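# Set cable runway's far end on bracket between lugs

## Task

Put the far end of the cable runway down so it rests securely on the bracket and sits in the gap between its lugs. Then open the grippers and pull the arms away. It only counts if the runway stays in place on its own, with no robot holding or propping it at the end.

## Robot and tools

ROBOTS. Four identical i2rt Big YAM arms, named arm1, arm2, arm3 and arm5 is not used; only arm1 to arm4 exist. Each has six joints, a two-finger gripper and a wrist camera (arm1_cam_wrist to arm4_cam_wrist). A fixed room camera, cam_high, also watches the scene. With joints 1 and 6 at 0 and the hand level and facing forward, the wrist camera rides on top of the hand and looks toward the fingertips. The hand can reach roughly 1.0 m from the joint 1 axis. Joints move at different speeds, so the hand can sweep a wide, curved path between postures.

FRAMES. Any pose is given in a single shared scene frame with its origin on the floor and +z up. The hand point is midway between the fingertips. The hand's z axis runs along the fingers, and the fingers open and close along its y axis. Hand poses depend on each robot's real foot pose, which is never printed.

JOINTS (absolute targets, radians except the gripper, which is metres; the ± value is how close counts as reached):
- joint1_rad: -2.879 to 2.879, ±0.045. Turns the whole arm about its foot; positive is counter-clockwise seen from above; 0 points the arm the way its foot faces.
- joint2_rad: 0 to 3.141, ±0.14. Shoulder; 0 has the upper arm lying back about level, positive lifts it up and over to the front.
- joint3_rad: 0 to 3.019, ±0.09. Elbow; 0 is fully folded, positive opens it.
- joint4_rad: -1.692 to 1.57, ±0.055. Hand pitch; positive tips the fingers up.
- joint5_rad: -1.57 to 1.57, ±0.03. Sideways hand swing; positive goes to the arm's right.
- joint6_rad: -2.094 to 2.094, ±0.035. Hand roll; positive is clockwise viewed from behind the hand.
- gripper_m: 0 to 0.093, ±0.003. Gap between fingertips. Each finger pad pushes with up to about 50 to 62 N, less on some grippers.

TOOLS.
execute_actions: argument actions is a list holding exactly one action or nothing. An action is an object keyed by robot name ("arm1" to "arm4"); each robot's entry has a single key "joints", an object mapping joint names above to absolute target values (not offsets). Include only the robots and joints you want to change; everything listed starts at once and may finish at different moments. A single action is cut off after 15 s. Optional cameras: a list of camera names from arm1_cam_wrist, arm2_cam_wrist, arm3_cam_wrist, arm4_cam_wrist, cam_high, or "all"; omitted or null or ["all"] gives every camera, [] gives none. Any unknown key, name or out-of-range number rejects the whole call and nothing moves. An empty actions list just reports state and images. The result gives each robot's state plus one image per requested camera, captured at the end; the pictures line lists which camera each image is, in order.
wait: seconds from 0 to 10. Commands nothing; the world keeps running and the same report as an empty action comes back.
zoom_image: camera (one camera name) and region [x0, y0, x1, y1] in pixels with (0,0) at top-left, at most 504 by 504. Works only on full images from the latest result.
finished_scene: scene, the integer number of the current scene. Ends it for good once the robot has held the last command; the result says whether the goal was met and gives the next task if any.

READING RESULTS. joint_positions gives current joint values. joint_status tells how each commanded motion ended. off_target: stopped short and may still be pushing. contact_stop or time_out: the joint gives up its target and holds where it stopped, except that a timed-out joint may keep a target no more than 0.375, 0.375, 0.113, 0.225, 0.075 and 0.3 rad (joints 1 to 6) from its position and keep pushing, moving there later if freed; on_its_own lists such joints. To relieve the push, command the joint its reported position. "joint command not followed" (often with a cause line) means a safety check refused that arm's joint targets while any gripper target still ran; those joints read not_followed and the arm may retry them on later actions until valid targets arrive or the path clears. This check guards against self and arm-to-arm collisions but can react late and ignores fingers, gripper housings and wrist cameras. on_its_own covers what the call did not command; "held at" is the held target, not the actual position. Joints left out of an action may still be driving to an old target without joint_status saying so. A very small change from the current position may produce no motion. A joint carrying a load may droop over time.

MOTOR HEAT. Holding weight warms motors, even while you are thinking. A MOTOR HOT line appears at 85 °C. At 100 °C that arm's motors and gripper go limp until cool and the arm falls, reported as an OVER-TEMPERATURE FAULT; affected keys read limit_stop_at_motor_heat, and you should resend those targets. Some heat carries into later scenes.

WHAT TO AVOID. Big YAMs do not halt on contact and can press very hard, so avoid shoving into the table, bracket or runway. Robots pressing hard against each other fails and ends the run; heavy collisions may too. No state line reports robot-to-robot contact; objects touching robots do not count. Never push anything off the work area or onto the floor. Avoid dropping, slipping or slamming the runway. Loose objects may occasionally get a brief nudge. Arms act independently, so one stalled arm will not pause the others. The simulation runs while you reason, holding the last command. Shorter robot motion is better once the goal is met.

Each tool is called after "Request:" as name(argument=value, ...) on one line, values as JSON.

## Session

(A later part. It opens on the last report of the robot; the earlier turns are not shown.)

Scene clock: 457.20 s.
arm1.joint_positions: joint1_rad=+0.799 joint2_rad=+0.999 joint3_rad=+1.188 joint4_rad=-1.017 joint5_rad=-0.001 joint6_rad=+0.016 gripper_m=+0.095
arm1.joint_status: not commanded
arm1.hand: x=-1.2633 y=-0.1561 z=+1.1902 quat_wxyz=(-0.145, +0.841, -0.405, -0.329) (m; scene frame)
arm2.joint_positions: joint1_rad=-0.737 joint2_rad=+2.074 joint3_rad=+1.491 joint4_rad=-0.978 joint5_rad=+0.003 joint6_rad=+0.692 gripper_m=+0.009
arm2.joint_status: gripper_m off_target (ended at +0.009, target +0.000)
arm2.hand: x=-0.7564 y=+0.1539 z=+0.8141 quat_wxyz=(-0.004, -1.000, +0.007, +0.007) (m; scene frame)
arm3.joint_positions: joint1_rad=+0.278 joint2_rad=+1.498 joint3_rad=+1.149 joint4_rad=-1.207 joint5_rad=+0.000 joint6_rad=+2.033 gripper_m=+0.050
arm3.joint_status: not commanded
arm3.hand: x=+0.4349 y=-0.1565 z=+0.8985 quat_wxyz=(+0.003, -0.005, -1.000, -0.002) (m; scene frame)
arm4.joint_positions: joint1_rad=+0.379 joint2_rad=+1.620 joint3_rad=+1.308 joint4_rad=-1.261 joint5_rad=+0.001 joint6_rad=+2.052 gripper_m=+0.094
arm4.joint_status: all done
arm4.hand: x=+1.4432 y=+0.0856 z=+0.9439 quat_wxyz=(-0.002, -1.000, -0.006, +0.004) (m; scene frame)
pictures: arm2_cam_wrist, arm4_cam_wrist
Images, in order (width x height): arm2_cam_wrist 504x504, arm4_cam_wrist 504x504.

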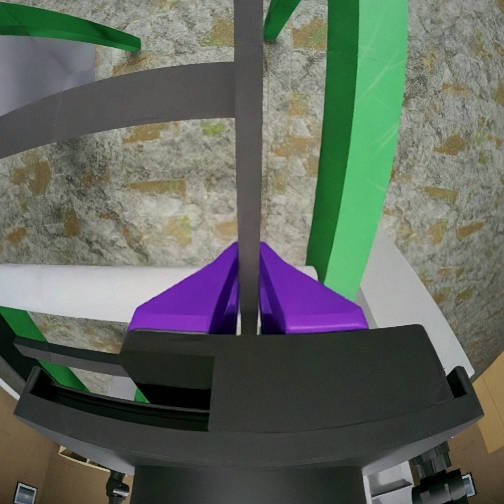

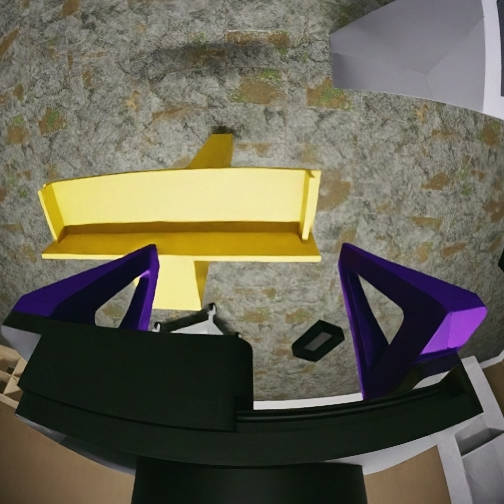

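Request:
zoom_image(camera="arm4_cam_wrist", region=[200, 155, 340, 275])

Request:
zoom_image(camera="arm4_cam_wrist", region=[25, 165, 145, 275])

Region (200, 155, 340, 275) of arm4_cam_wrist's 504x504 image, scaled by 3.600, with more detail than that image has; it fills the top 432 rows of this view, and the rest is white.

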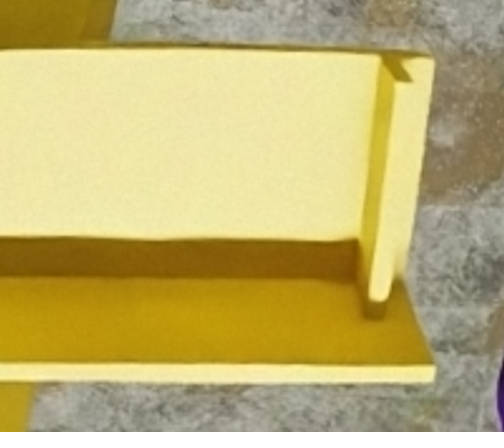

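Region (25, 165, 145, 275) of arm4_cam_wrist's 504x504 image, scaled by 4.200, with more detail than that image has; it fills the top 462 rows of this view, and the rest is white.

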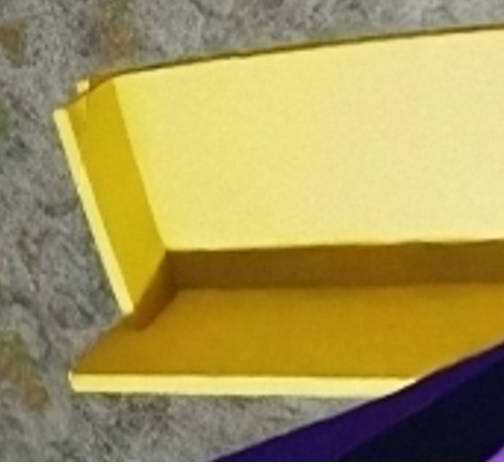

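Request:
execute_actions(actions=[{"arm2": {"joints": {"joint1_rad": -0.611, "joint2_rad": 1.92, "joint3_rad": 1.235, "joint4_rad": -0.87, "joint6_rad": 0.826}}, "arm4": {"joints": {"joint1_rad": -0.1, "joint6_rad": 1.7, "gripper_m": 0.05}}}], cameras=["arm2_cam_wrist", "cam_high"])

Scene clock: 542.33 s.
arm1.joint_positions: joint1_rad=+0.799 joint2_rad=+0.999 joint3_rad=+1.188 joint4_rad=-1.017 joint5_rad=-0.001 joint6_rad=+0.016 gripper_m=+0.095
arm1.joint_status: not commanded
arm1.hand: x=-1.2633 y=-0.1561 z=+1.1902 quat_wxyz=(-0.145, +0.841, -0.405, -0.329) (m; scene frame)
arm2.joint_positions: joint1_rad=-0.602 joint2_rad=+1.911 joint3_rad=+1.209 joint4_rad=-0.869 joint5_rad=-0.008 joint6_rad=+0.833 gripper_m=+0.009
arm2.joint_status: all done
arm2.hand: x=-0.6456 y=+0.1532 z=+0.8127 quat_wxyz=(-0.005, -1.000, +0.010, +0.000) (m; scene frame)
arm3.joint_positions: joint1_rad=+0.278 joint2_rad=+1.498 joint3_rad=+1.149 joint4_rad=-1.207 joint5_rad=+0.000 joint6_rad=+2.033 gripper_m=+0.050
arm3.joint_status: not commanded
arm3.hand: x=+0.4349 y=-0.1565 z=+0.8985 quat_wxyz=(+0.003, -0.005, -1.000, -0.002) (m; scene frame)
arm4.joint_positions: joint1_rad=-0.108 joint2_rad=+1.620 joint3_rad=+1.308 joint4_rad=-1.261 joint5_rad=+0.001 joint6_rad=+1.713 gripper_m=+0.050
arm4.joint_status: all done
arm4.hand: x=+1.2231 y=+0.0299 z=+0.9455 quat_wxyz=(-0.002, -0.998, +0.068, +0.003) (m; scene frame)
pictures: arm2_cam_wrist, cam_high
Images, in order (width x height): arm2_cam_wrist 504x504, cam_high 896x504.

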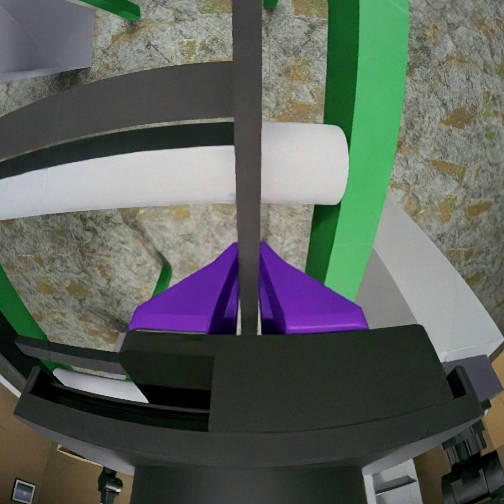

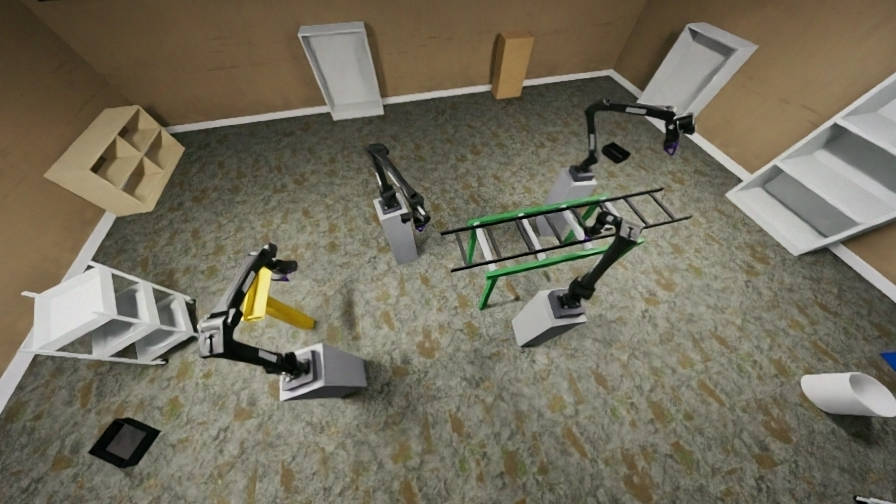

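Request:
execute_actions(actions=[{"arm2": {"joints": {"joint1_rad": -0.319, "joint2_rad": 1.719, "joint3_rad": 0.92, "joint4_rad": -0.76, "joint5_rad": 0.0, "joint6_rad": 1.115}}, "arm4": {"joints": {"joint1_rad": -0.45, "joint6_rad": 1.35, "joint2_rad": 1.8, "joint3_rad": 1.6, "joint4_rad": -1.37}}}], cameras=[])

Request:
execute_actions(actions=[{"arm2": {"joints": {"joint1_rad": 0.155, "joint2_rad": 1.623, "joint3_rad": 0.78, "joint4_rad": -0.72, "joint5_rad": 0.0, "joint6_rad": 1.595}}, "arm4": {"joints": {"joint1_rad": -0.8, "joint6_rad": 0.95, "joint2_rad": 1.95, "joint3_rad": 1.78, "joint4_rad": -1.36}}}], cameras=["arm2_cam_wrist", "cam_high"])

Scene clock: 554.13 s.
arm1.joint_positions: joint1_rad=+0.799 joint2_rad=+0.999 joint3_rad=+1.188 joint4_rad=-1.017 joint5_rad=-0.001 joint6_rad=+0.016 gripper_m=+0.095
arm1.joint_status: not commanded
arm1.hand: x=-1.2633 y=-0.1561 z=+1.1902 quat_wxyz=(-0.145, +0.841, -0.405, -0.329) (m; scene frame)
arm2.joint_positions: joint1_rad=-0.325 joint2_rad=+1.724 joint3_rad=+0.913 joint4_rad=-0.741 joint5_rad=-0.003 joint6_rad=+1.112 gripper_m=+0.009
arm2.joint_status: all done
arm2.hand: x=-0.4915 y=+0.1525 z=+0.8113 quat_wxyz=(-0.011, -1.000, +0.011, +0.005) (m; scene frame)
arm3.joint_positions: joint1_rad=+0.278 joint2_rad=+1.498 joint3_rad=+1.149 joint4_rad=-1.207 joint5_rad=+0.000 joint6_rad=+2.033 gripper_m=+0.050
arm3.joint_status: not commanded
arm3.hand: x=+0.4349 y=-0.1565 z=+0.8985 quat_wxyz=(+0.003, -0.005, -1.000, -0.002) (m; scene frame)
arm4.joint_positions: joint1_rad=-0.451 joint2_rad=+1.821 joint3_rad=+1.538 joint4_rad=-1.354 joint5_rad=+0.000 joint6_rad=+1.363 gripper_m=+0.050
arm4.joint_status: all done
arm4.hand: x=+1.0443 y=-0.0006 z=+0.9331 quat_wxyz=(+0.028, -0.997, +0.065, -0.006) (m; scene frame)
pictures: none
No camera images: the call's "cameras" was empty. Leave "cameras" out to get every camera's image.

Scene clock: 556.30 s.
arm1.joint_positions: joint1_rad=+0.799 joint2_rad=+0.999 joint3_rad=+1.188 joint4_rad=-1.017 joint5_rad=-0.001 joint6_rad=+0.016 gripper_m=+0.095
arm1.joint_status: not commanded
arm1.hand: x=-1.2633 y=-0.1561 z=+1.1902 quat_wxyz=(-0.145, +0.841, -0.405, -0.329) (m; scene frame)
arm2.joint_positions: joint1_rad=+0.148 joint2_rad=+1.631 joint3_rad=+0.783 joint4_rad=-0.716 joint5_rad=+0.000 joint6_rad=+1.579 gripper_m=+0.009
arm2.joint_status: all done
arm2.hand: x=-0.3034 y=+0.1534 z=+0.8107 quat_wxyz=(-0.005, -1.000, +0.008, +0.002) (m; scene frame)
arm3.joint_positions: joint1_rad=+0.278 joint2_rad=+1.498 joint3_rad=+1.149 joint4_rad=-1.207 joint5_rad=+0.000 joint6_rad=+2.033 gripper_m=+0.050
arm3.joint_status: not commanded
arm3.hand: x=+0.4349 y=-0.1565 z=+0.8985 quat_wxyz=(+0.003, -0.005, -1.000, -0.002) (m; scene frame)
arm4.joint_positions: joint1_rad=-0.794 joint2_rad=+1.965 joint3_rad=+1.724 joint4_rad=-1.354 joint5_rad=+0.001 joint6_rad=+0.963 gripper_m=+0.050
arm4.joint_status: all done
arm4.hand: x=+0.8459 y=+0.0389 z=+0.9224 quat_wxyz=(+0.007, -0.999, +0.036, -0.004) (m; scene frame)
pictures: arm2_cam_wrist, cam_high
Images, in order (width x height): arm2_cam_wrist 504x504, cam_high 896x504.

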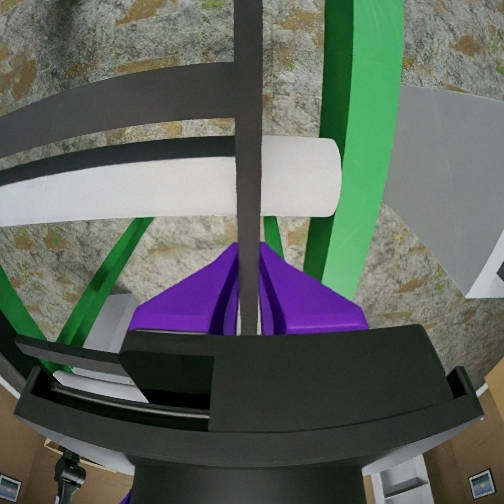

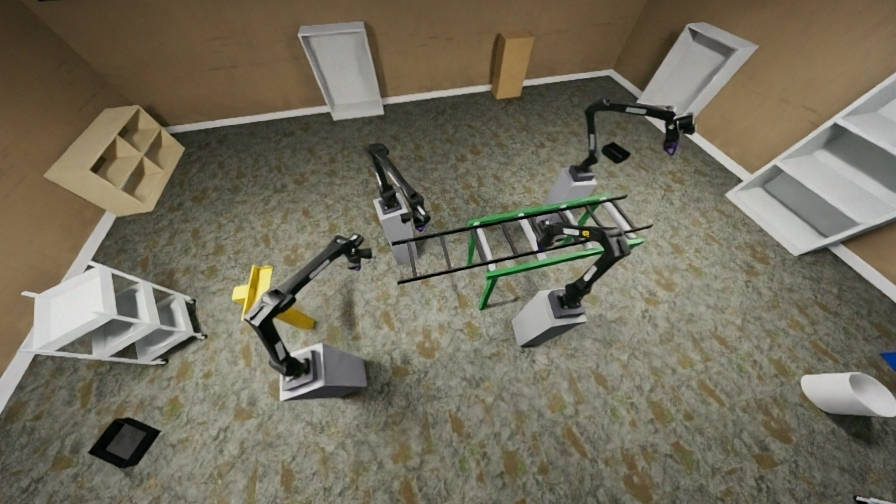

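Request:
execute_actions(actions=[{"arm2": {"joints": {"joint1_rad": 0.616, "joint2_rad": 1.705, "joint3_rad": 0.935, "joint4_rad": -0.765, "joint5_rad": 0.0, "joint6_rad": 2.058}}, "arm4": {"joints": {"joint1_rad": -1.064, "joint6_rad": 0.63, "joint2_rad": 2.045, "joint3_rad": 1.885, "joint4_rad": -1.325}}}])

Scene clock: 563.70 s.
arm1.joint_positions: joint1_rad=+0.799 joint2_rad=+0.999 joint3_rad=+1.188 joint4_rad=-1.017 joint5_rad=-0.001 joint6_rad=+0.016 gripper_m=+0.095
arm1.joint_status: not commanded
arm1.hand: x=-1.2633 y=-0.1561 z=+1.1902 quat_wxyz=(-0.145, +0.841, -0.405, -0.329) (m; scene frame)
arm2.joint_positions: joint1_rad=+0.610 joint2_rad=+1.725 joint3_rad=+0.922 joint4_rad=-0.768 joint5_rad=-0.002 joint6_rad=+2.031 gripper_m=+0.009
arm2.joint_status: all done
arm2.hand: x=-0.1193 y=+0.1493 z=+0.8118 quat_wxyz=(-0.002, -1.000, +0.003, +0.001) (m; scene frame)
arm3.joint_positions: joint1_rad=+0.278 joint2_rad=+1.498 joint3_rad=+1.149 joint4_rad=-1.207 joint5_rad=+0.000 joint6_rad=+2.033 gripper_m=+0.050
arm3.joint_status: not commanded
arm3.hand: x=+0.4349 y=-0.1565 z=+0.8985 quat_wxyz=(+0.003, -0.005, -1.000, -0.002) (m; scene frame)
arm4.joint_positions: joint1_rad=-1.057 joint2_rad=+2.053 joint3_rad=+1.830 joint4_rad=-1.336 joint5_rad=+0.001 joint6_rad=+0.643 gripper_m=+0.050
arm4.joint_status: all done
arm4.hand: x=+0.7078 y=+0.1299 z=+0.9099 quat_wxyz=(-0.007, -1.000, +0.008, +0.008) (m; scene frame)
pictures: arm1_cam_wrist, arm2_cam_wrist, arm3_cam_wrist, arm4_cam_wrist, cam_high
Images, in order (width x height): arm1_cam_wrist 504x504, arm2_cam_wrist 504x504, arm3_cam_wrist 504x504, arm4_cam_wrist 504x504, cam_high 896x504.

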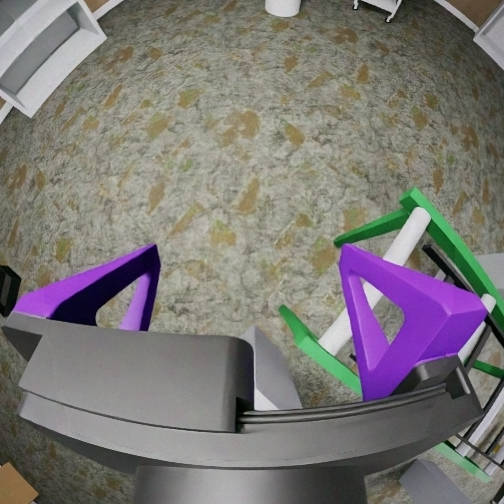

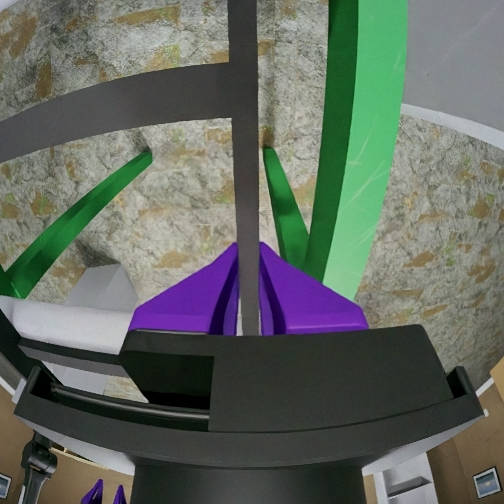

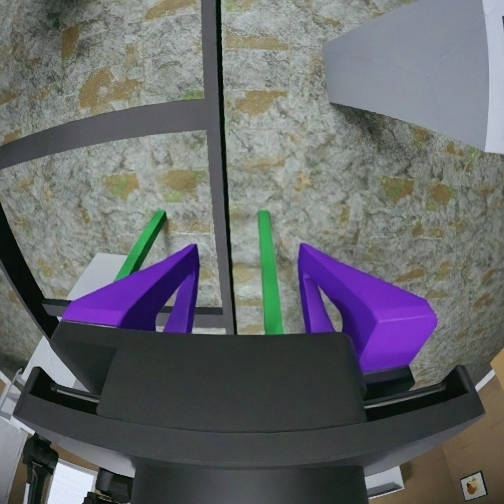

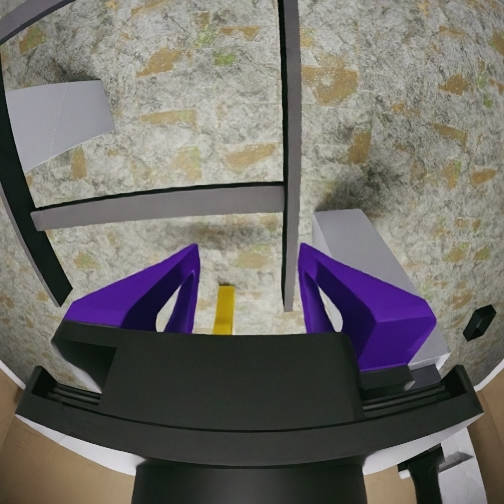

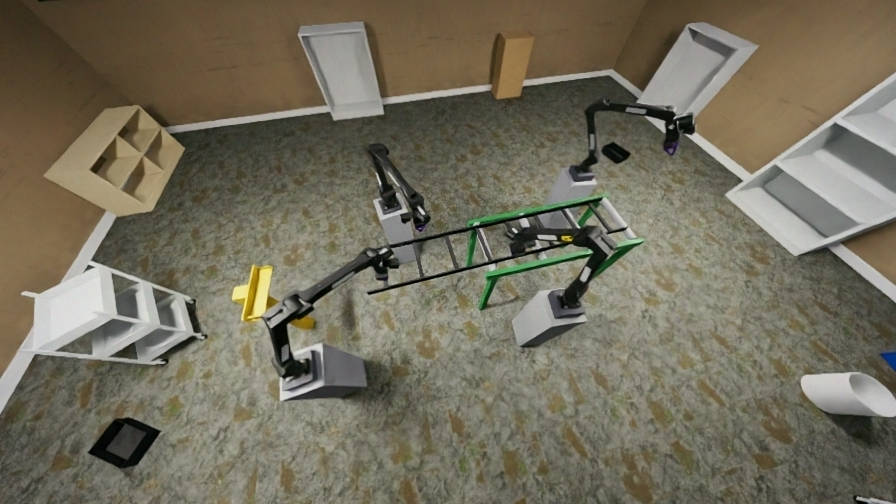

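Request:
zoom_image(camera="arm4_cam_wrist", region=[180, 80, 340, 330])

Request:
zoom_image(camera="arm3_cam_wrist", region=[170, 60, 330, 340])

Region (180, 80, 340, 330) of arm4_cam_wrist's 504x504 image, scaled by 2.016, with more detail than that image has; it fills the left 323 columns of this view, and the rest is white.

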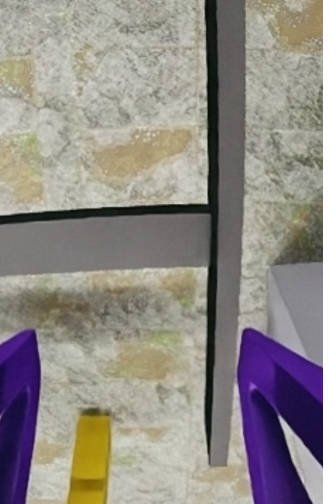

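Region (170, 60, 330, 340) of arm3_cam_wrist's 504x504 image, scaled by 1.800, with more detail than that image has; it fills the left 288 columns of this view, and the rest is white.

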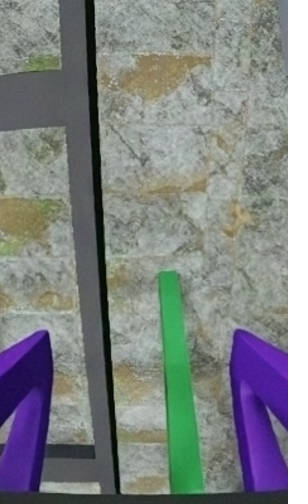

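Request:
execute_actions(actions=[{"arm3": {"joints": {"joint1_rad": 0.25, "joint2_rad": 1.666, "joint3_rad": 1.076, "joint4_rad": -0.955, "joint5_rad": 0.0, "joint6_rad": 1.97, "gripper_m": 0.08}}, "arm4": {"joints": {"joint1_rad": -1.124, "joint2_rad": 2.145, "joint3_rad": 1.71, "joint4_rad": -1.115, "joint5_rad": 0.0, "joint6_rad": 0.535, "gripper_m": 0.08}}}], cameras=["arm3_cam_wrist", "arm4_cam_wrist", "cam_high"])

Scene clock: 684.90 s.
arm1.joint_positions: joint1_rad=+0.799 joint2_rad=+0.999 joint3_rad=+1.188 joint4_rad=-1.017 joint5_rad=-0.001 joint6_rad=+0.016 gripper_m=+0.095
arm1.joint_status: not commanded
arm1.hand: x=-1.2633 y=-0.1561 z=+1.1902 quat_wxyz=(-0.145, +0.841, -0.405, -0.329) (m; scene frame)
arm2.joint_positions: joint1_rad=+0.610 joint2_rad=+1.725 joint3_rad=+0.922 joint4_rad=-0.768 joint5_rad=-0.002 joint6_rad=+2.031 gripper_m=+0.009
arm2.joint_status: not commanded
arm2.hand: x=-0.1193 y=+0.1493 z=+0.8118 quat_wxyz=(-0.002, -1.000, +0.003, +0.001) (m; scene frame)
arm3.joint_positions: joint1_rad=+0.258 joint2_rad=+1.674 joint3_rad=+1.080 joint4_rad=-0.967 joint5_rad=+0.000 joint6_rad=+1.983 gripper_m=+0.080
arm3.joint_status: all done
arm3.hand: x=+0.4333 y=-0.1332 z=+0.8019 quat_wxyz=(+0.002, +0.009, -1.000, +0.000) (m; scene frame)
arm4.joint_positions: joint1_rad=-1.132 joint2_rad=+2.172 joint3_rad=+1.696 joint4_rad=-1.133 joint5_rad=+0.001 joint6_rad=+0.548 gripper_m=+0.080
arm4.joint_status: all done
arm4.hand: x=+0.6900 y=+0.1741 z=+0.7889 quat_wxyz=(+0.007, -1.000, -0.002, -0.013) (m; scene frame)
pictures: arm3_cam_wrist, arm4_cam_wrist, cam_high
Images, in order (width x height): arm3_cam_wrist 504x504, arm4_cam_wrist 504x504, cam_high 896x504.

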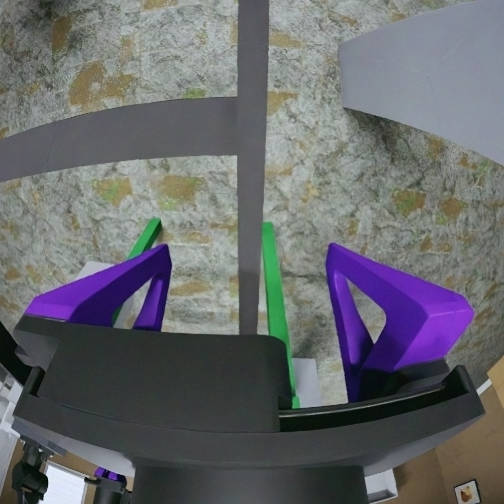

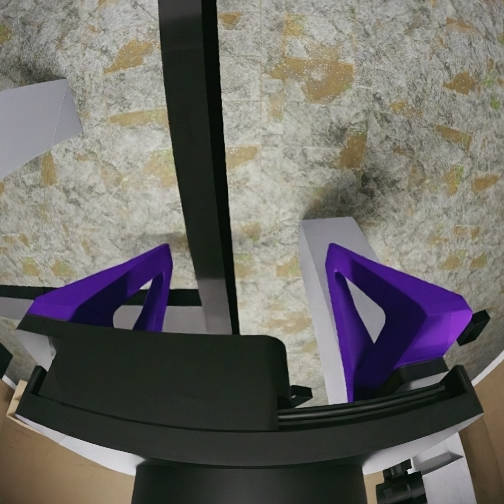

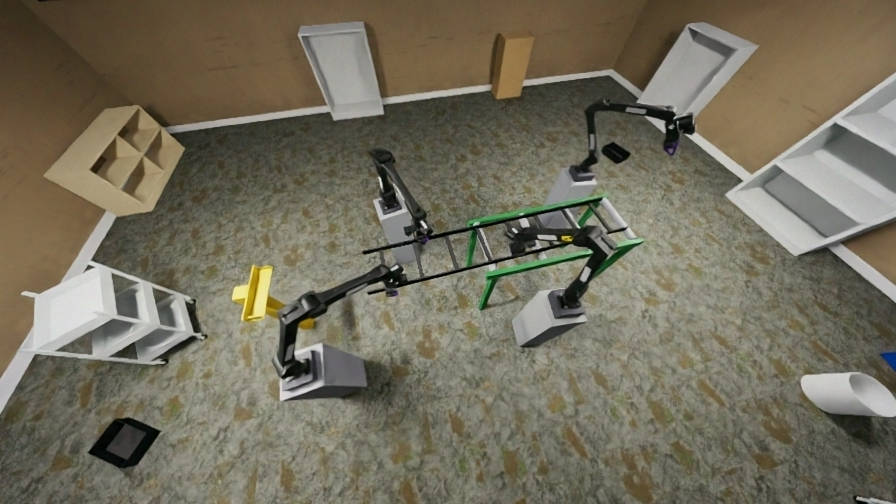

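Request:
execute_actions(actions=[])

Scene clock: 715.30 s.
arm1.joint_positions: joint1_rad=+0.799 joint2_rad=+0.999 joint3_rad=+1.188 joint4_rad=-1.017 joint5_rad=-0.001 joint6_rad=+0.016 gripper_m=+0.095
arm1.joint_status: not commanded
arm1.hand: x=-1.2633 y=-0.1561 z=+1.1902 quat_wxyz=(-0.145, +0.841, -0.405, -0.329) (m; scene frame)
arm2.joint_positions: joint1_rad=+0.610 joint2_rad=+1.725 joint3_rad=+0.922 joint4_rad=-0.768 joint5_rad=-0.002 joint6_rad=+2.031 gripper_m=+0.009
arm2.joint_status: not commanded
arm2.hand: x=-0.1193 y=+0.1493 z=+0.8118 quat_wxyz=(-0.002, -1.000, +0.003, +0.001) (m; scene frame)
arm3.joint_positions: joint1_rad=+0.258 joint2_rad=+1.674 joint3_rad=+1.080 joint4_rad=-0.967 joint5_rad=+0.000 joint6_rad=+1.983 gripper_m=+0.080
arm3.joint_status: all done
arm3.hand: x=+0.4333 y=-0.1332 z=+0.8019 quat_wxyz=(+0.002, +0.009, -1.000, +0.000) (m; scene frame)
arm4.joint_positions: joint1_rad=-1.132 joint2_rad=+2.172 joint3_rad=+1.696 joint4_rad=-1.133 joint5_rad=+0.001 joint6_rad=+0.548 gripper_m=+0.080
arm4.joint_status: all done
arm4.hand: x=+0.6900 y=+0.1741 z=+0.7889 quat_wxyz=(+0.007, -1.000, -0.002, -0.013) (m; scene frame)
pictures: arm1_cam_wrist, arm2_cam_wrist, arm3_cam_wrist, arm4_cam_wrist, cam_high
Images, in order (width x height): arm1_cam_wrist 504x504, arm2_cam_wrist 504x504, arm3_cam_wrist 504x504, arm4_cam_wrist 504x504, cam_high 896x504.

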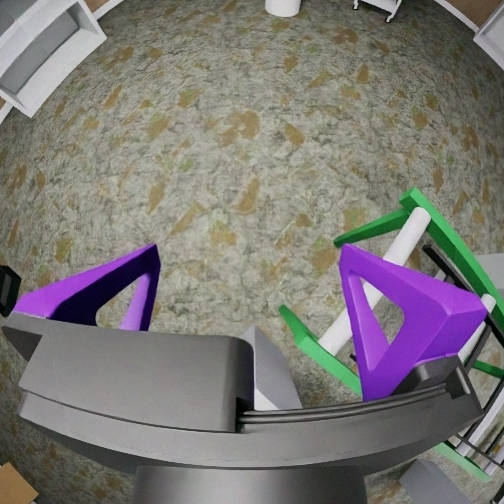

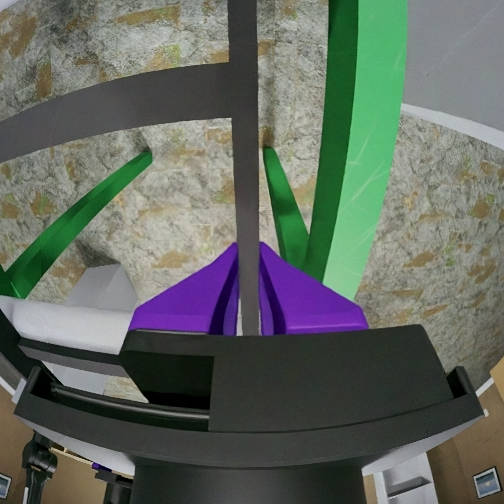

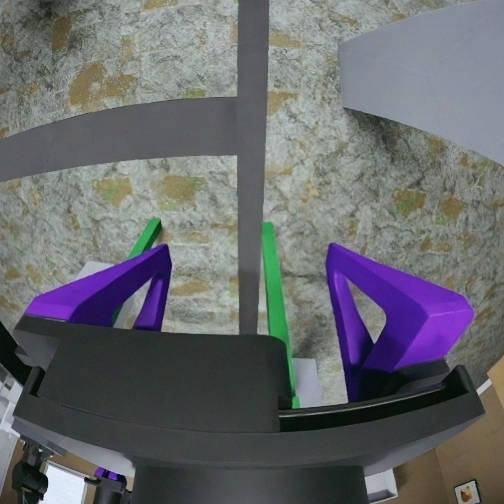

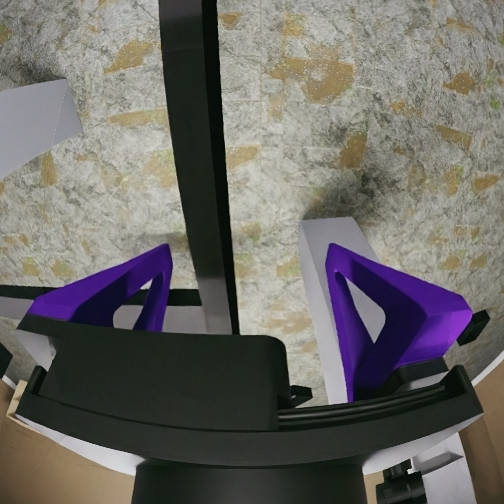

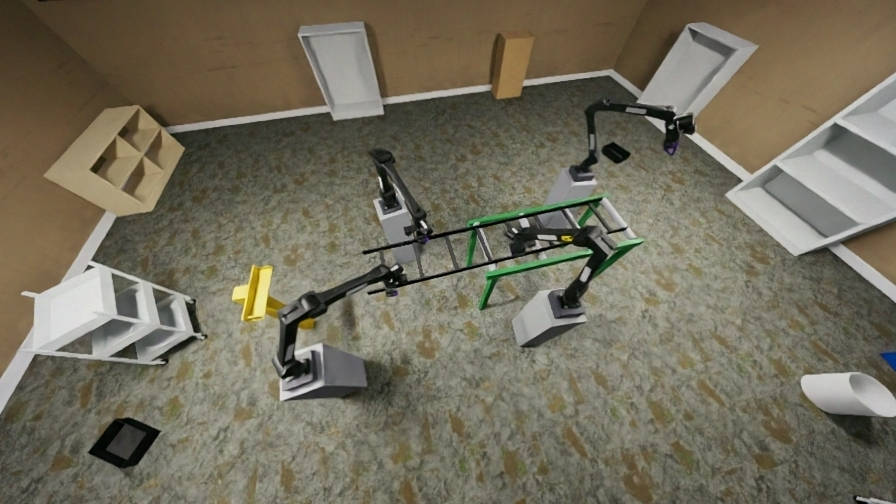

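Request:
zoom_image(camera="arm4_cam_wrist", region=[0, 0, 504, 400])

Request:
zoom_image(camera="cam_high", region=[220, 140, 520, 400])

Region (0, 0, 504, 400) of arm4_cam_wrist's 504x504 image, scaled by 1.000; it fills the top 400 rows of this view, and the rest is white.

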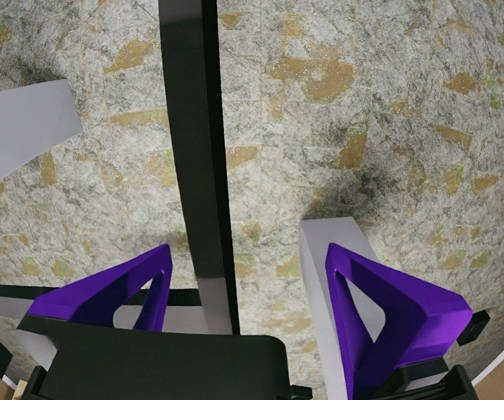

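Region (220, 140, 520, 400) of cam_high's 896x504 image, scaled by 1.680, with more detail than that image has; it fills the top 437 rows of this view, and the rest is white.

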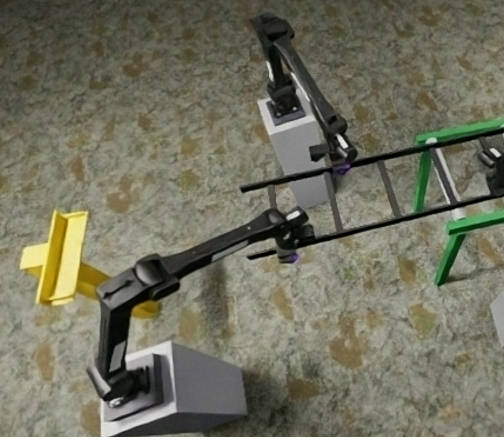

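Request:
execute_actions(actions=[{"arm4": {"joints": {"joint1_rad": -1.106, "joint2_rad": 2.135, "joint6_rad": 0.556}}, "arm3": {"joints": {"gripper_m": 0.0}}, "arm2": {"joints": {"gripper_m": 0.08}}}], cameras=["arm4_cam_wrist"])

Scene clock: 817.37 s.
arm1.joint_positions: joint1_rad=+0.799 joint2_rad=+0.999 joint3_rad=+1.188 joint4_rad=-1.017 joint5_rad=-0.001 joint6_rad=+0.016 gripper_m=+0.095
arm1.joint_status: not commanded
arm1.hand: x=-1.2633 y=-0.1561 z=+1.1902 quat_wxyz=(-0.145, +0.841, -0.405, -0.329) (m; scene frame)
arm2.joint_positions: joint1_rad=+0.610 joint2_rad=+1.716 joint3_rad=+0.922 joint4_rad=-0.768 joint5_rad=-0.002 joint6_rad=+2.043 gripper_m=+0.080
arm2.joint_status: all done
arm2.hand: x=-0.1188 y=+0.1482 z=+0.8149 quat_wxyz=(-0.005, -1.000, +0.009, +0.000) (m; scene frame)
arm3.joint_positions: joint1_rad=+0.258 joint2_rad=+1.674 joint3_rad=+1.080 joint4_rad=-0.966 joint5_rad=-0.001 joint6_rad=+1.986 gripper_m=+0.009
arm3.joint_status: gripper_m off_target (ended at +0.009, target +0.000)
arm3.hand: x=+0.4332 y=-0.1331 z=+0.8019 quat_wxyz=(+0.002, +0.008, -1.000, +0.000) (m; scene frame)
arm4.joint_positions: joint1_rad=-1.110 joint2_rad=+2.166 joint3_rad=+1.696 joint4_rad=-1.133 joint5_rad=+0.001 joint6_rad=+0.548 gripper_m=+0.080
arm4.joint_status: all done
arm4.hand: x=+0.6965 y=+0.1622 z=+0.7929 quat_wxyz=(+0.005, -1.000, -0.013, -0.010) (m; scene frame)
pictures: arm4_cam_wrist
Images, in order (width x height): arm4_cam_wrist 504x504.

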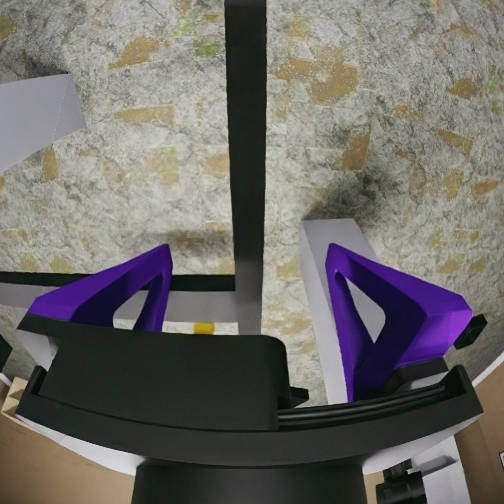

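Request:
execute_actions(actions=[{"arm4": {"joints": {"gripper_m": 0.0}}, "arm2": {"joints": {"joint2_rad": 1.1}}}], cameras=["arm4_cam_wrist", "cam_high"])

Scene clock: 825.23 s.
arm1.joint_positions: joint1_rad=+0.799 joint2_rad=+0.999 joint3_rad=+1.188 joint4_rad=-1.017 joint5_rad=-0.001 joint6_rad=+0.016 gripper_m=+0.095
arm1.joint_status: not commanded
arm1.hand: x=-1.2633 y=-0.1561 z=+1.1902 quat_wxyz=(-0.145, +0.841, -0.405, -0.329) (m; scene frame)
arm2.joint_positions: joint1_rad=+0.610 joint2_rad=+1.088 joint3_rad=+0.922 joint4_rad=-0.768 joint5_rad=-0.002 joint6_rad=+2.044 gripper_m=+0.080
arm2.joint_status: all done
arm2.hand: x=-0.1108 y=+0.1352 z=+1.0747 quat_wxyz=(-0.281, -0.949, +0.008, -0.139) (m; scene frame)
arm3.joint_positions: joint1_rad=+0.258 joint2_rad=+1.674 joint3_rad=+1.080 joint4_rad=-0.966 joint5_rad=-0.001 joint6_rad=+1.986 gripper_m=+0.009
arm3.joint_status: not commanded
arm3.hand: x=+0.4332 y=-0.1331 z=+0.8019 quat_wxyz=(+0.002, +0.008, -1.000, +0.000) (m; scene frame)
arm4.joint_positions: joint1_rad=-1.110 joint2_rad=+2.165 joint3_rad=+1.696 joint4_rad=-1.132 joint5_rad=+0.001 joint6_rad=+0.546 gripper_m=+0.009
arm4.joint_status: gripper_m off_target (ended at +0.009, target +0.000)
arm4.hand: x=+0.6963 y=+0.1620 z=+0.7931 quat_wxyz=(+0.005, -1.000, -0.014, -0.010) (m; scene frame)
pictures: arm4_cam_wrist, cam_high
Images, in order (width x height): arm4_cam_wrist 504x504, cam_high 896x504.

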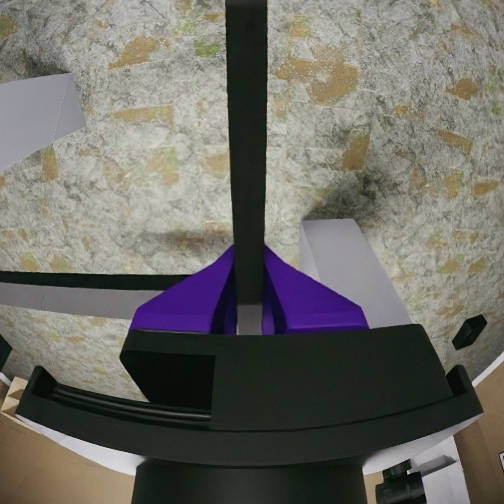

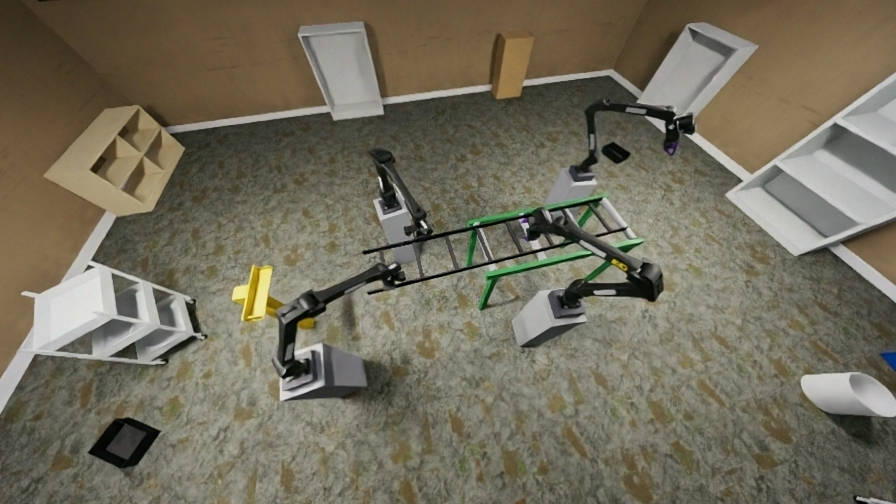

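Request:
execute_actions(actions=[{"arm4": {"joints": {"joint1_rad": -1.017, "joint2_rad": 1.975, "joint3_rad": 1.417, "joint4_rad": -0.974, "joint6_rad": 0.660}}, "arm3": {"joints": {"joint1_rad": 0.071, "joint2_rad": 1.595, "joint3_rad": 0.998, "joint4_rad": -0.935, "joint6_rad": 1.797}}, "arm2": {"joints": {"joint1_rad": 1.1}}}], cameras=[])

Request:
execute_actions(actions=[{"arm4": {"joints": {"joint1_rad": -0.906, "joint2_rad": 1.828, "joint3_rad": 1.211, "joint4_rad": -0.890, "joint6_rad": 0.775}}, "arm3": {"joints": {"joint1_rad": -0.132, "joint2_rad": 1.546, "joint3_rad": 0.967, "joint4_rad": -0.925, "joint6_rad": 1.598}}, "arm2": {"joints": {"joint1_rad": 1.6}}}], cameras=["cam_high"])

Scene clock: 940.70 s.
arm1.joint_positions: joint1_rad=+0.799 joint2_rad=+0.999 joint3_rad=+1.188 joint4_rad=-1.017 joint5_rad=-0.001 joint6_rad=+0.016 gripper_m=+0.095
arm1.joint_status: not commanded
arm1.hand: x=-1.2633 y=-0.1561 z=+1.1902 quat_wxyz=(-0.145, +0.841, -0.405, -0.329) (m; scene frame)
arm2.joint_positions: joint1_rad=+1.101 joint2_rad=+1.088 joint3_rad=+0.922 joint4_rad=-0.768 joint5_rad=+0.000 joint6_rad=+2.044 gripper_m=+0.080
arm2.joint_status: all done
arm2.hand: x=+0.0487 y=+0.2694 z=+1.0735 quat_wxyz=(-0.239, -0.923, -0.223, -0.202) (m; scene frame)
arm3.joint_positions: joint1_rad=+0.060 joint2_rad=+1.602 joint3_rad=+0.987 joint4_rad=-0.951 joint5_rad=+0.000 joint6_rad=+1.797 gripper_m=+0.009
arm3.joint_status: all done
arm3.hand: x=+0.5245 y=-0.1360 z=+0.8021 quat_wxyz=(+0.000, +0.004, -1.000, +0.002) (m; scene frame)
arm4.joint_positions: joint1_rad=-1.013 joint2_rad=+1.994 joint3_rad=+1.393 joint4_rad=-0.986 joint5_rad=+0.000 joint6_rad=+0.648 gripper_m=+0.009
arm4.joint_status: all done
arm4.hand: x=+0.7888 y=+0.1580 z=+0.7910 quat_wxyz=(+0.002, -1.000, -0.012, -0.004) (m; scene frame)
pictures: none
No camera images: the call's "cameras" was empty. Leave "cameras" out to get every camera's image.

Scene clock: 941.87 s.
arm1.joint_positions: joint1_rad=+0.799 joint2_rad=+0.999 joint3_rad=+1.188 joint4_rad=-1.017 joint5_rad=-0.001 joint6_rad=+0.016 gripper_m=+0.095
arm1.joint_status: not commanded
arm1.hand: x=-1.2633 y=-0.1561 z=+1.1902 quat_wxyz=(-0.145, +0.841, -0.405, -0.329) (m; scene frame)
arm2.joint_positions: joint1_rad=+1.601 joint2_rad=+1.088 joint3_rad=+0.922 joint4_rad=-0.768 joint5_rad=+0.000 joint6_rad=+2.044 gripper_m=+0.080
arm2.joint_status: all done
arm2.hand: x=+0.1267 y=+0.4666 z=+1.0724 quat_wxyz=(-0.180, -0.840, -0.444, -0.254) (m; scene frame)
arm3.joint_positions: joint1_rad=-0.147 joint2_rad=+1.573 joint3_rad=+0.951 joint4_rad=-0.939 joint5_rad=+0.003 joint6_rad=+1.593 gripper_m=+0.009
arm3.joint_status: all done
arm3.hand: x=+0.6101 y=-0.1362 z=+0.8024 quat_wxyz=(-0.002, +0.002, -1.000, -0.001) (m; scene frame)
arm4.joint_positions: joint1_rad=-0.902 joint2_rad=+1.861 joint3_rad=+1.171 joint4_rad=-0.893 joint5_rad=+0.002 joint6_rad=+0.761 gripper_m=+0.009
arm4.joint_status: all done
arm4.hand: x=+0.8741 y=+0.1574 z=+0.7893 quat_wxyz=(+0.002, -1.000, -0.011, -0.001) (m; scene frame)
pictures: cam_high
Images, in order (width x height): cam_high 896x504.

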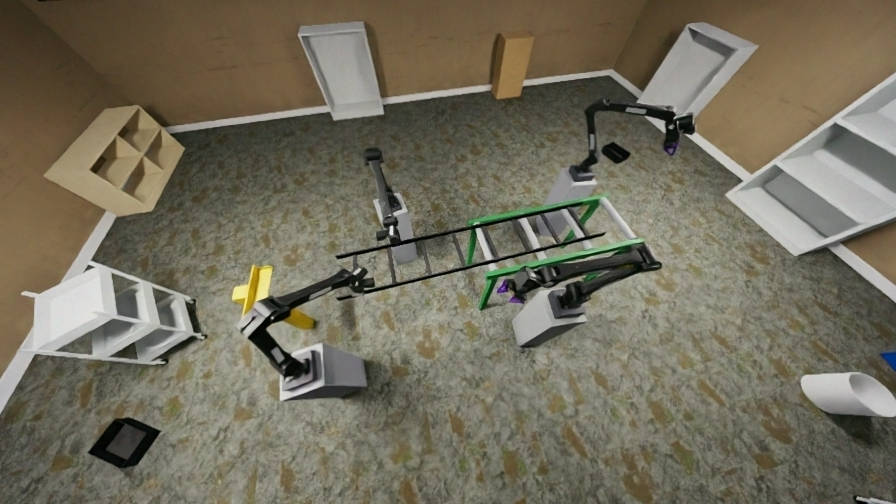

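Request:
execute_actions(actions=[{"arm4": {"joints": {"joint1_rad": -0.761, "joint2_rad": 1.686, "joint3_rad": 1.060, "joint4_rad": -0.830, "joint6_rad": 0.931}}, "arm3": {"joints": {"joint1_rad": -0.345, "joint2_rad": 1.530, "joint3_rad": 1.017, "joint4_rad": -0.935, "joint6_rad": 1.388}}}], cameras=[])

Request:
execute_actions(actions=[{"arm4": {"joints": {"joint1_rad": -0.595, "joint2_rad": 1.593, "joint3_rad": 0.952, "joint4_rad": -0.795, "joint6_rad": 1.101}}, "arm3": {"joints": {"joint1_rad": -0.532, "joint2_rad": 1.562, "joint3_rad": 1.098, "joint4_rad": -0.962, "joint6_rad": 1.205}}}], cameras=["cam_high"])

Scene clock: 958.40 s.
arm1.joint_positions: joint1_rad=+0.799 joint2_rad=+0.999 joint3_rad=+1.188 joint4_rad=-1.017 joint5_rad=-0.001 joint6_rad=+0.016 gripper_m=+0.095
arm1.joint_status: not commanded
arm1.hand: x=-1.2633 y=-0.1561 z=+1.1902 quat_wxyz=(-0.145, +0.841, -0.405, -0.329) (m; scene frame)
arm2.joint_positions: joint1_rad=+1.601 joint2_rad=+1.088 joint3_rad=+0.922 joint4_rad=-0.768 joint5_rad=+0.000 joint6_rad=+2.044 gripper_m=+0.080
arm2.joint_status: not commanded
arm2.hand: x=+0.1267 y=+0.4666 z=+1.0724 quat_wxyz=(-0.180, -0.840, -0.444, -0.254) (m; scene frame)
arm3.joint_positions: joint1_rad=-0.361 joint2_rad=+1.571 joint3_rad=+0.951 joint4_rad=-0.936 joint5_rad=+0.001 joint6_rad=+1.386 gripper_m=+0.009
arm3.joint_status: all done
arm3.hand: x=+0.6959 y=-0.1425 z=+0.8033 quat_wxyz=(-0.003, -0.001, -1.000, -0.003) (m; scene frame)
arm4.joint_positions: joint1_rad=-0.749 joint2_rad=+1.753 joint3_rad=+1.010 joint4_rad=-0.833 joint5_rad=+0.000 joint6_rad=+0.922 gripper_m=+0.009
arm4.joint_status: all done
arm4.hand: x=+0.9602 y=+0.1482 z=+0.7904 quat_wxyz=(-0.002, -1.000, -0.007, +0.001) (m; scene frame)
pictures: none
No camera images: the call's "cameras" was empty. Leave "cameras" out to get every camera's image.

Scene clock: 960.43 s.
arm1.joint_positions: joint1_rad=+0.799 joint2_rad=+0.999 joint3_rad=+1.188 joint4_rad=-1.017 joint5_rad=-0.001 joint6_rad=+0.016 gripper_m=+0.095
arm1.joint_status: not commanded
arm1.hand: x=-1.2633 y=-0.1561 z=+1.1902 quat_wxyz=(-0.145, +0.841, -0.405, -0.329) (m; scene frame)
arm2.joint_positions: joint1_rad=+1.601 joint2_rad=+1.088 joint3_rad=+0.922 joint4_rad=-0.768 joint5_rad=+0.000 joint6_rad=+2.044 gripper_m=+0.080
arm2.joint_status: not commanded
arm2.hand: x=+0.1267 y=+0.4666 z=+1.0724 quat_wxyz=(-0.180, -0.840, -0.444, -0.254) (m; scene frame)
arm3.joint_positions: joint1_rad=-0.541 joint2_rad=+1.607 joint3_rad=+0.997 joint4_rad=-0.951 joint5_rad=-0.003 joint6_rad=+1.210 gripper_m=+0.009
arm3.joint_status: joint3_rad time_out (moved +0.046 of +0.147); the others done
arm3.on_its_own: joint3_rad reads +0.997 and still pushes toward +1.098 since a time_out
arm3.hand: x=+0.7704 y=-0.1486 z=+0.8038 quat_wxyz=(-0.001, -0.003, -1.000, -0.001) (m; scene frame)
arm4.joint_positions: joint1_rad=-0.587 joint2_rad=+1.680 joint3_rad=+0.906 joint4_rad=-0.794 joint5_rad=+0.003 joint6_rad=+1.090 gripper_m=+0.009
arm4.joint_status: all done
arm4.hand: x=+1.0347 y=+0.1404 z=+0.7902 quat_wxyz=(-0.004, -1.000, -0.004, +0.005) (m; scene frame)
pictures: cam_high
Images, in order (width x height): cam_high 896x504.

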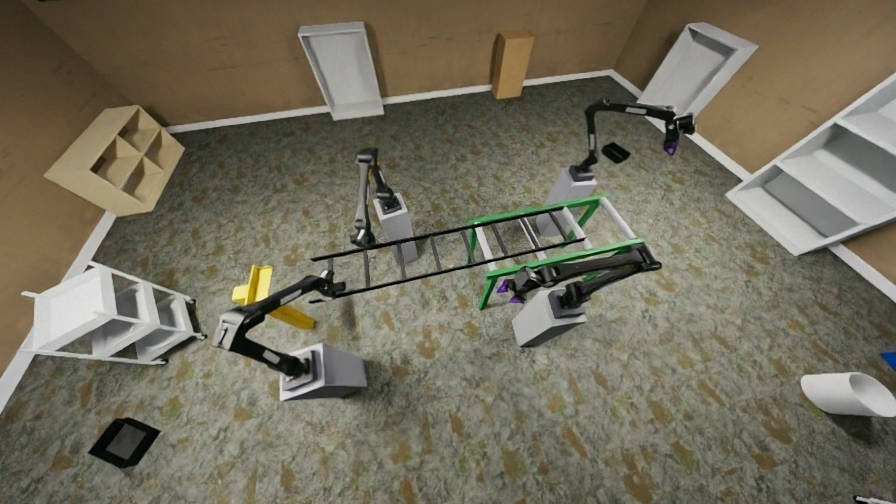

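Request:
execute_actions(actions=[{"arm4": {"joints": {"joint1_rad": -0.268, "joint2_rad": 1.484, "joint3_rad": 0.874, "joint4_rad": -0.785, "joint6_rad": 1.440}}, "arm3": {"joints": {"joint1_rad": -0.792, "joint2_rad": 1.678, "joint3_rad": 1.281, "joint4_rad": -1.010, "joint6_rad": 0.950}}}], cameras=["cam_high"])

Scene clock: 984.53 s.
arm1.joint_positions: joint1_rad=+0.799 joint2_rad=+0.999 joint3_rad=+1.188 joint4_rad=-1.017 joint5_rad=-0.001 joint6_rad=+0.016 gripper_m=+0.095
arm1.joint_status: not commanded
arm1.hand: x=-1.2633 y=-0.1561 z=+1.1902 quat_wxyz=(-0.145, +0.841, -0.405, -0.329) (m; scene frame)
arm2.joint_positions: joint1_rad=+1.601 joint2_rad=+1.088 joint3_rad=+0.922 joint4_rad=-0.768 joint5_rad=+0.000 joint6_rad=+2.044 gripper_m=+0.080
arm2.joint_status: not commanded
arm2.hand: x=+0.1267 y=+0.4666 z=+1.0724 quat_wxyz=(-0.180, -0.840, -0.444, -0.254) (m; scene frame)
arm3.joint_positions: joint1_rad=-0.802 joint2_rad=+1.738 joint3_rad=+1.195 joint4_rad=-1.016 joint5_rad=+0.001 joint6_rad=+0.951 gripper_m=+0.009
arm3.joint_status: all done
arm3.hand: x=+0.9035 y=-0.1501 z=+0.8115 quat_wxyz=(-0.005, -0.004, -1.000, +0.000) (m; scene frame)
arm4.joint_positions: joint1_rad=-0.262 joint2_rad=+1.577 joint3_rad=+0.801 joint4_rad=-0.789 joint5_rad=-0.001 joint6_rad=+1.418 gripper_m=+0.009
arm4.joint_status: all done
arm4.hand: x=+1.1657 y=+0.1377 z=+0.7983 quat_wxyz=(-0.007, -1.000, -0.003, +0.003) (m; scene frame)
pictures: cam_high
Images, in order (width x height): cam_high 896x504.

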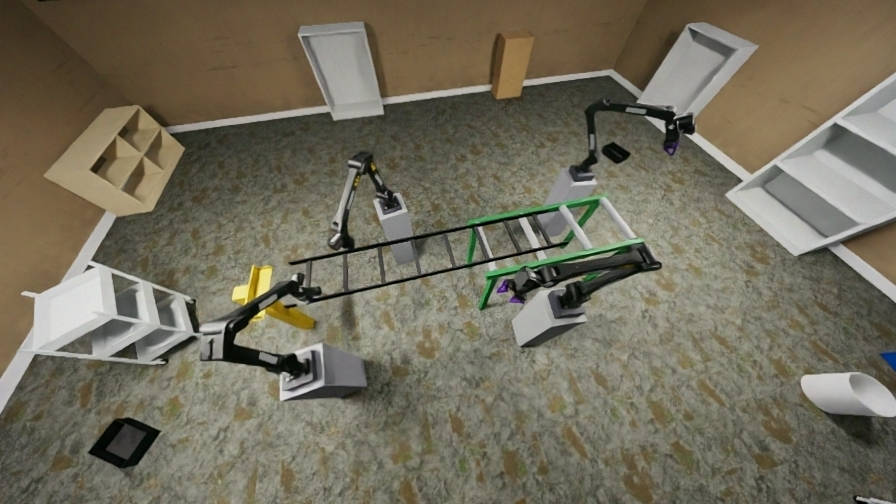

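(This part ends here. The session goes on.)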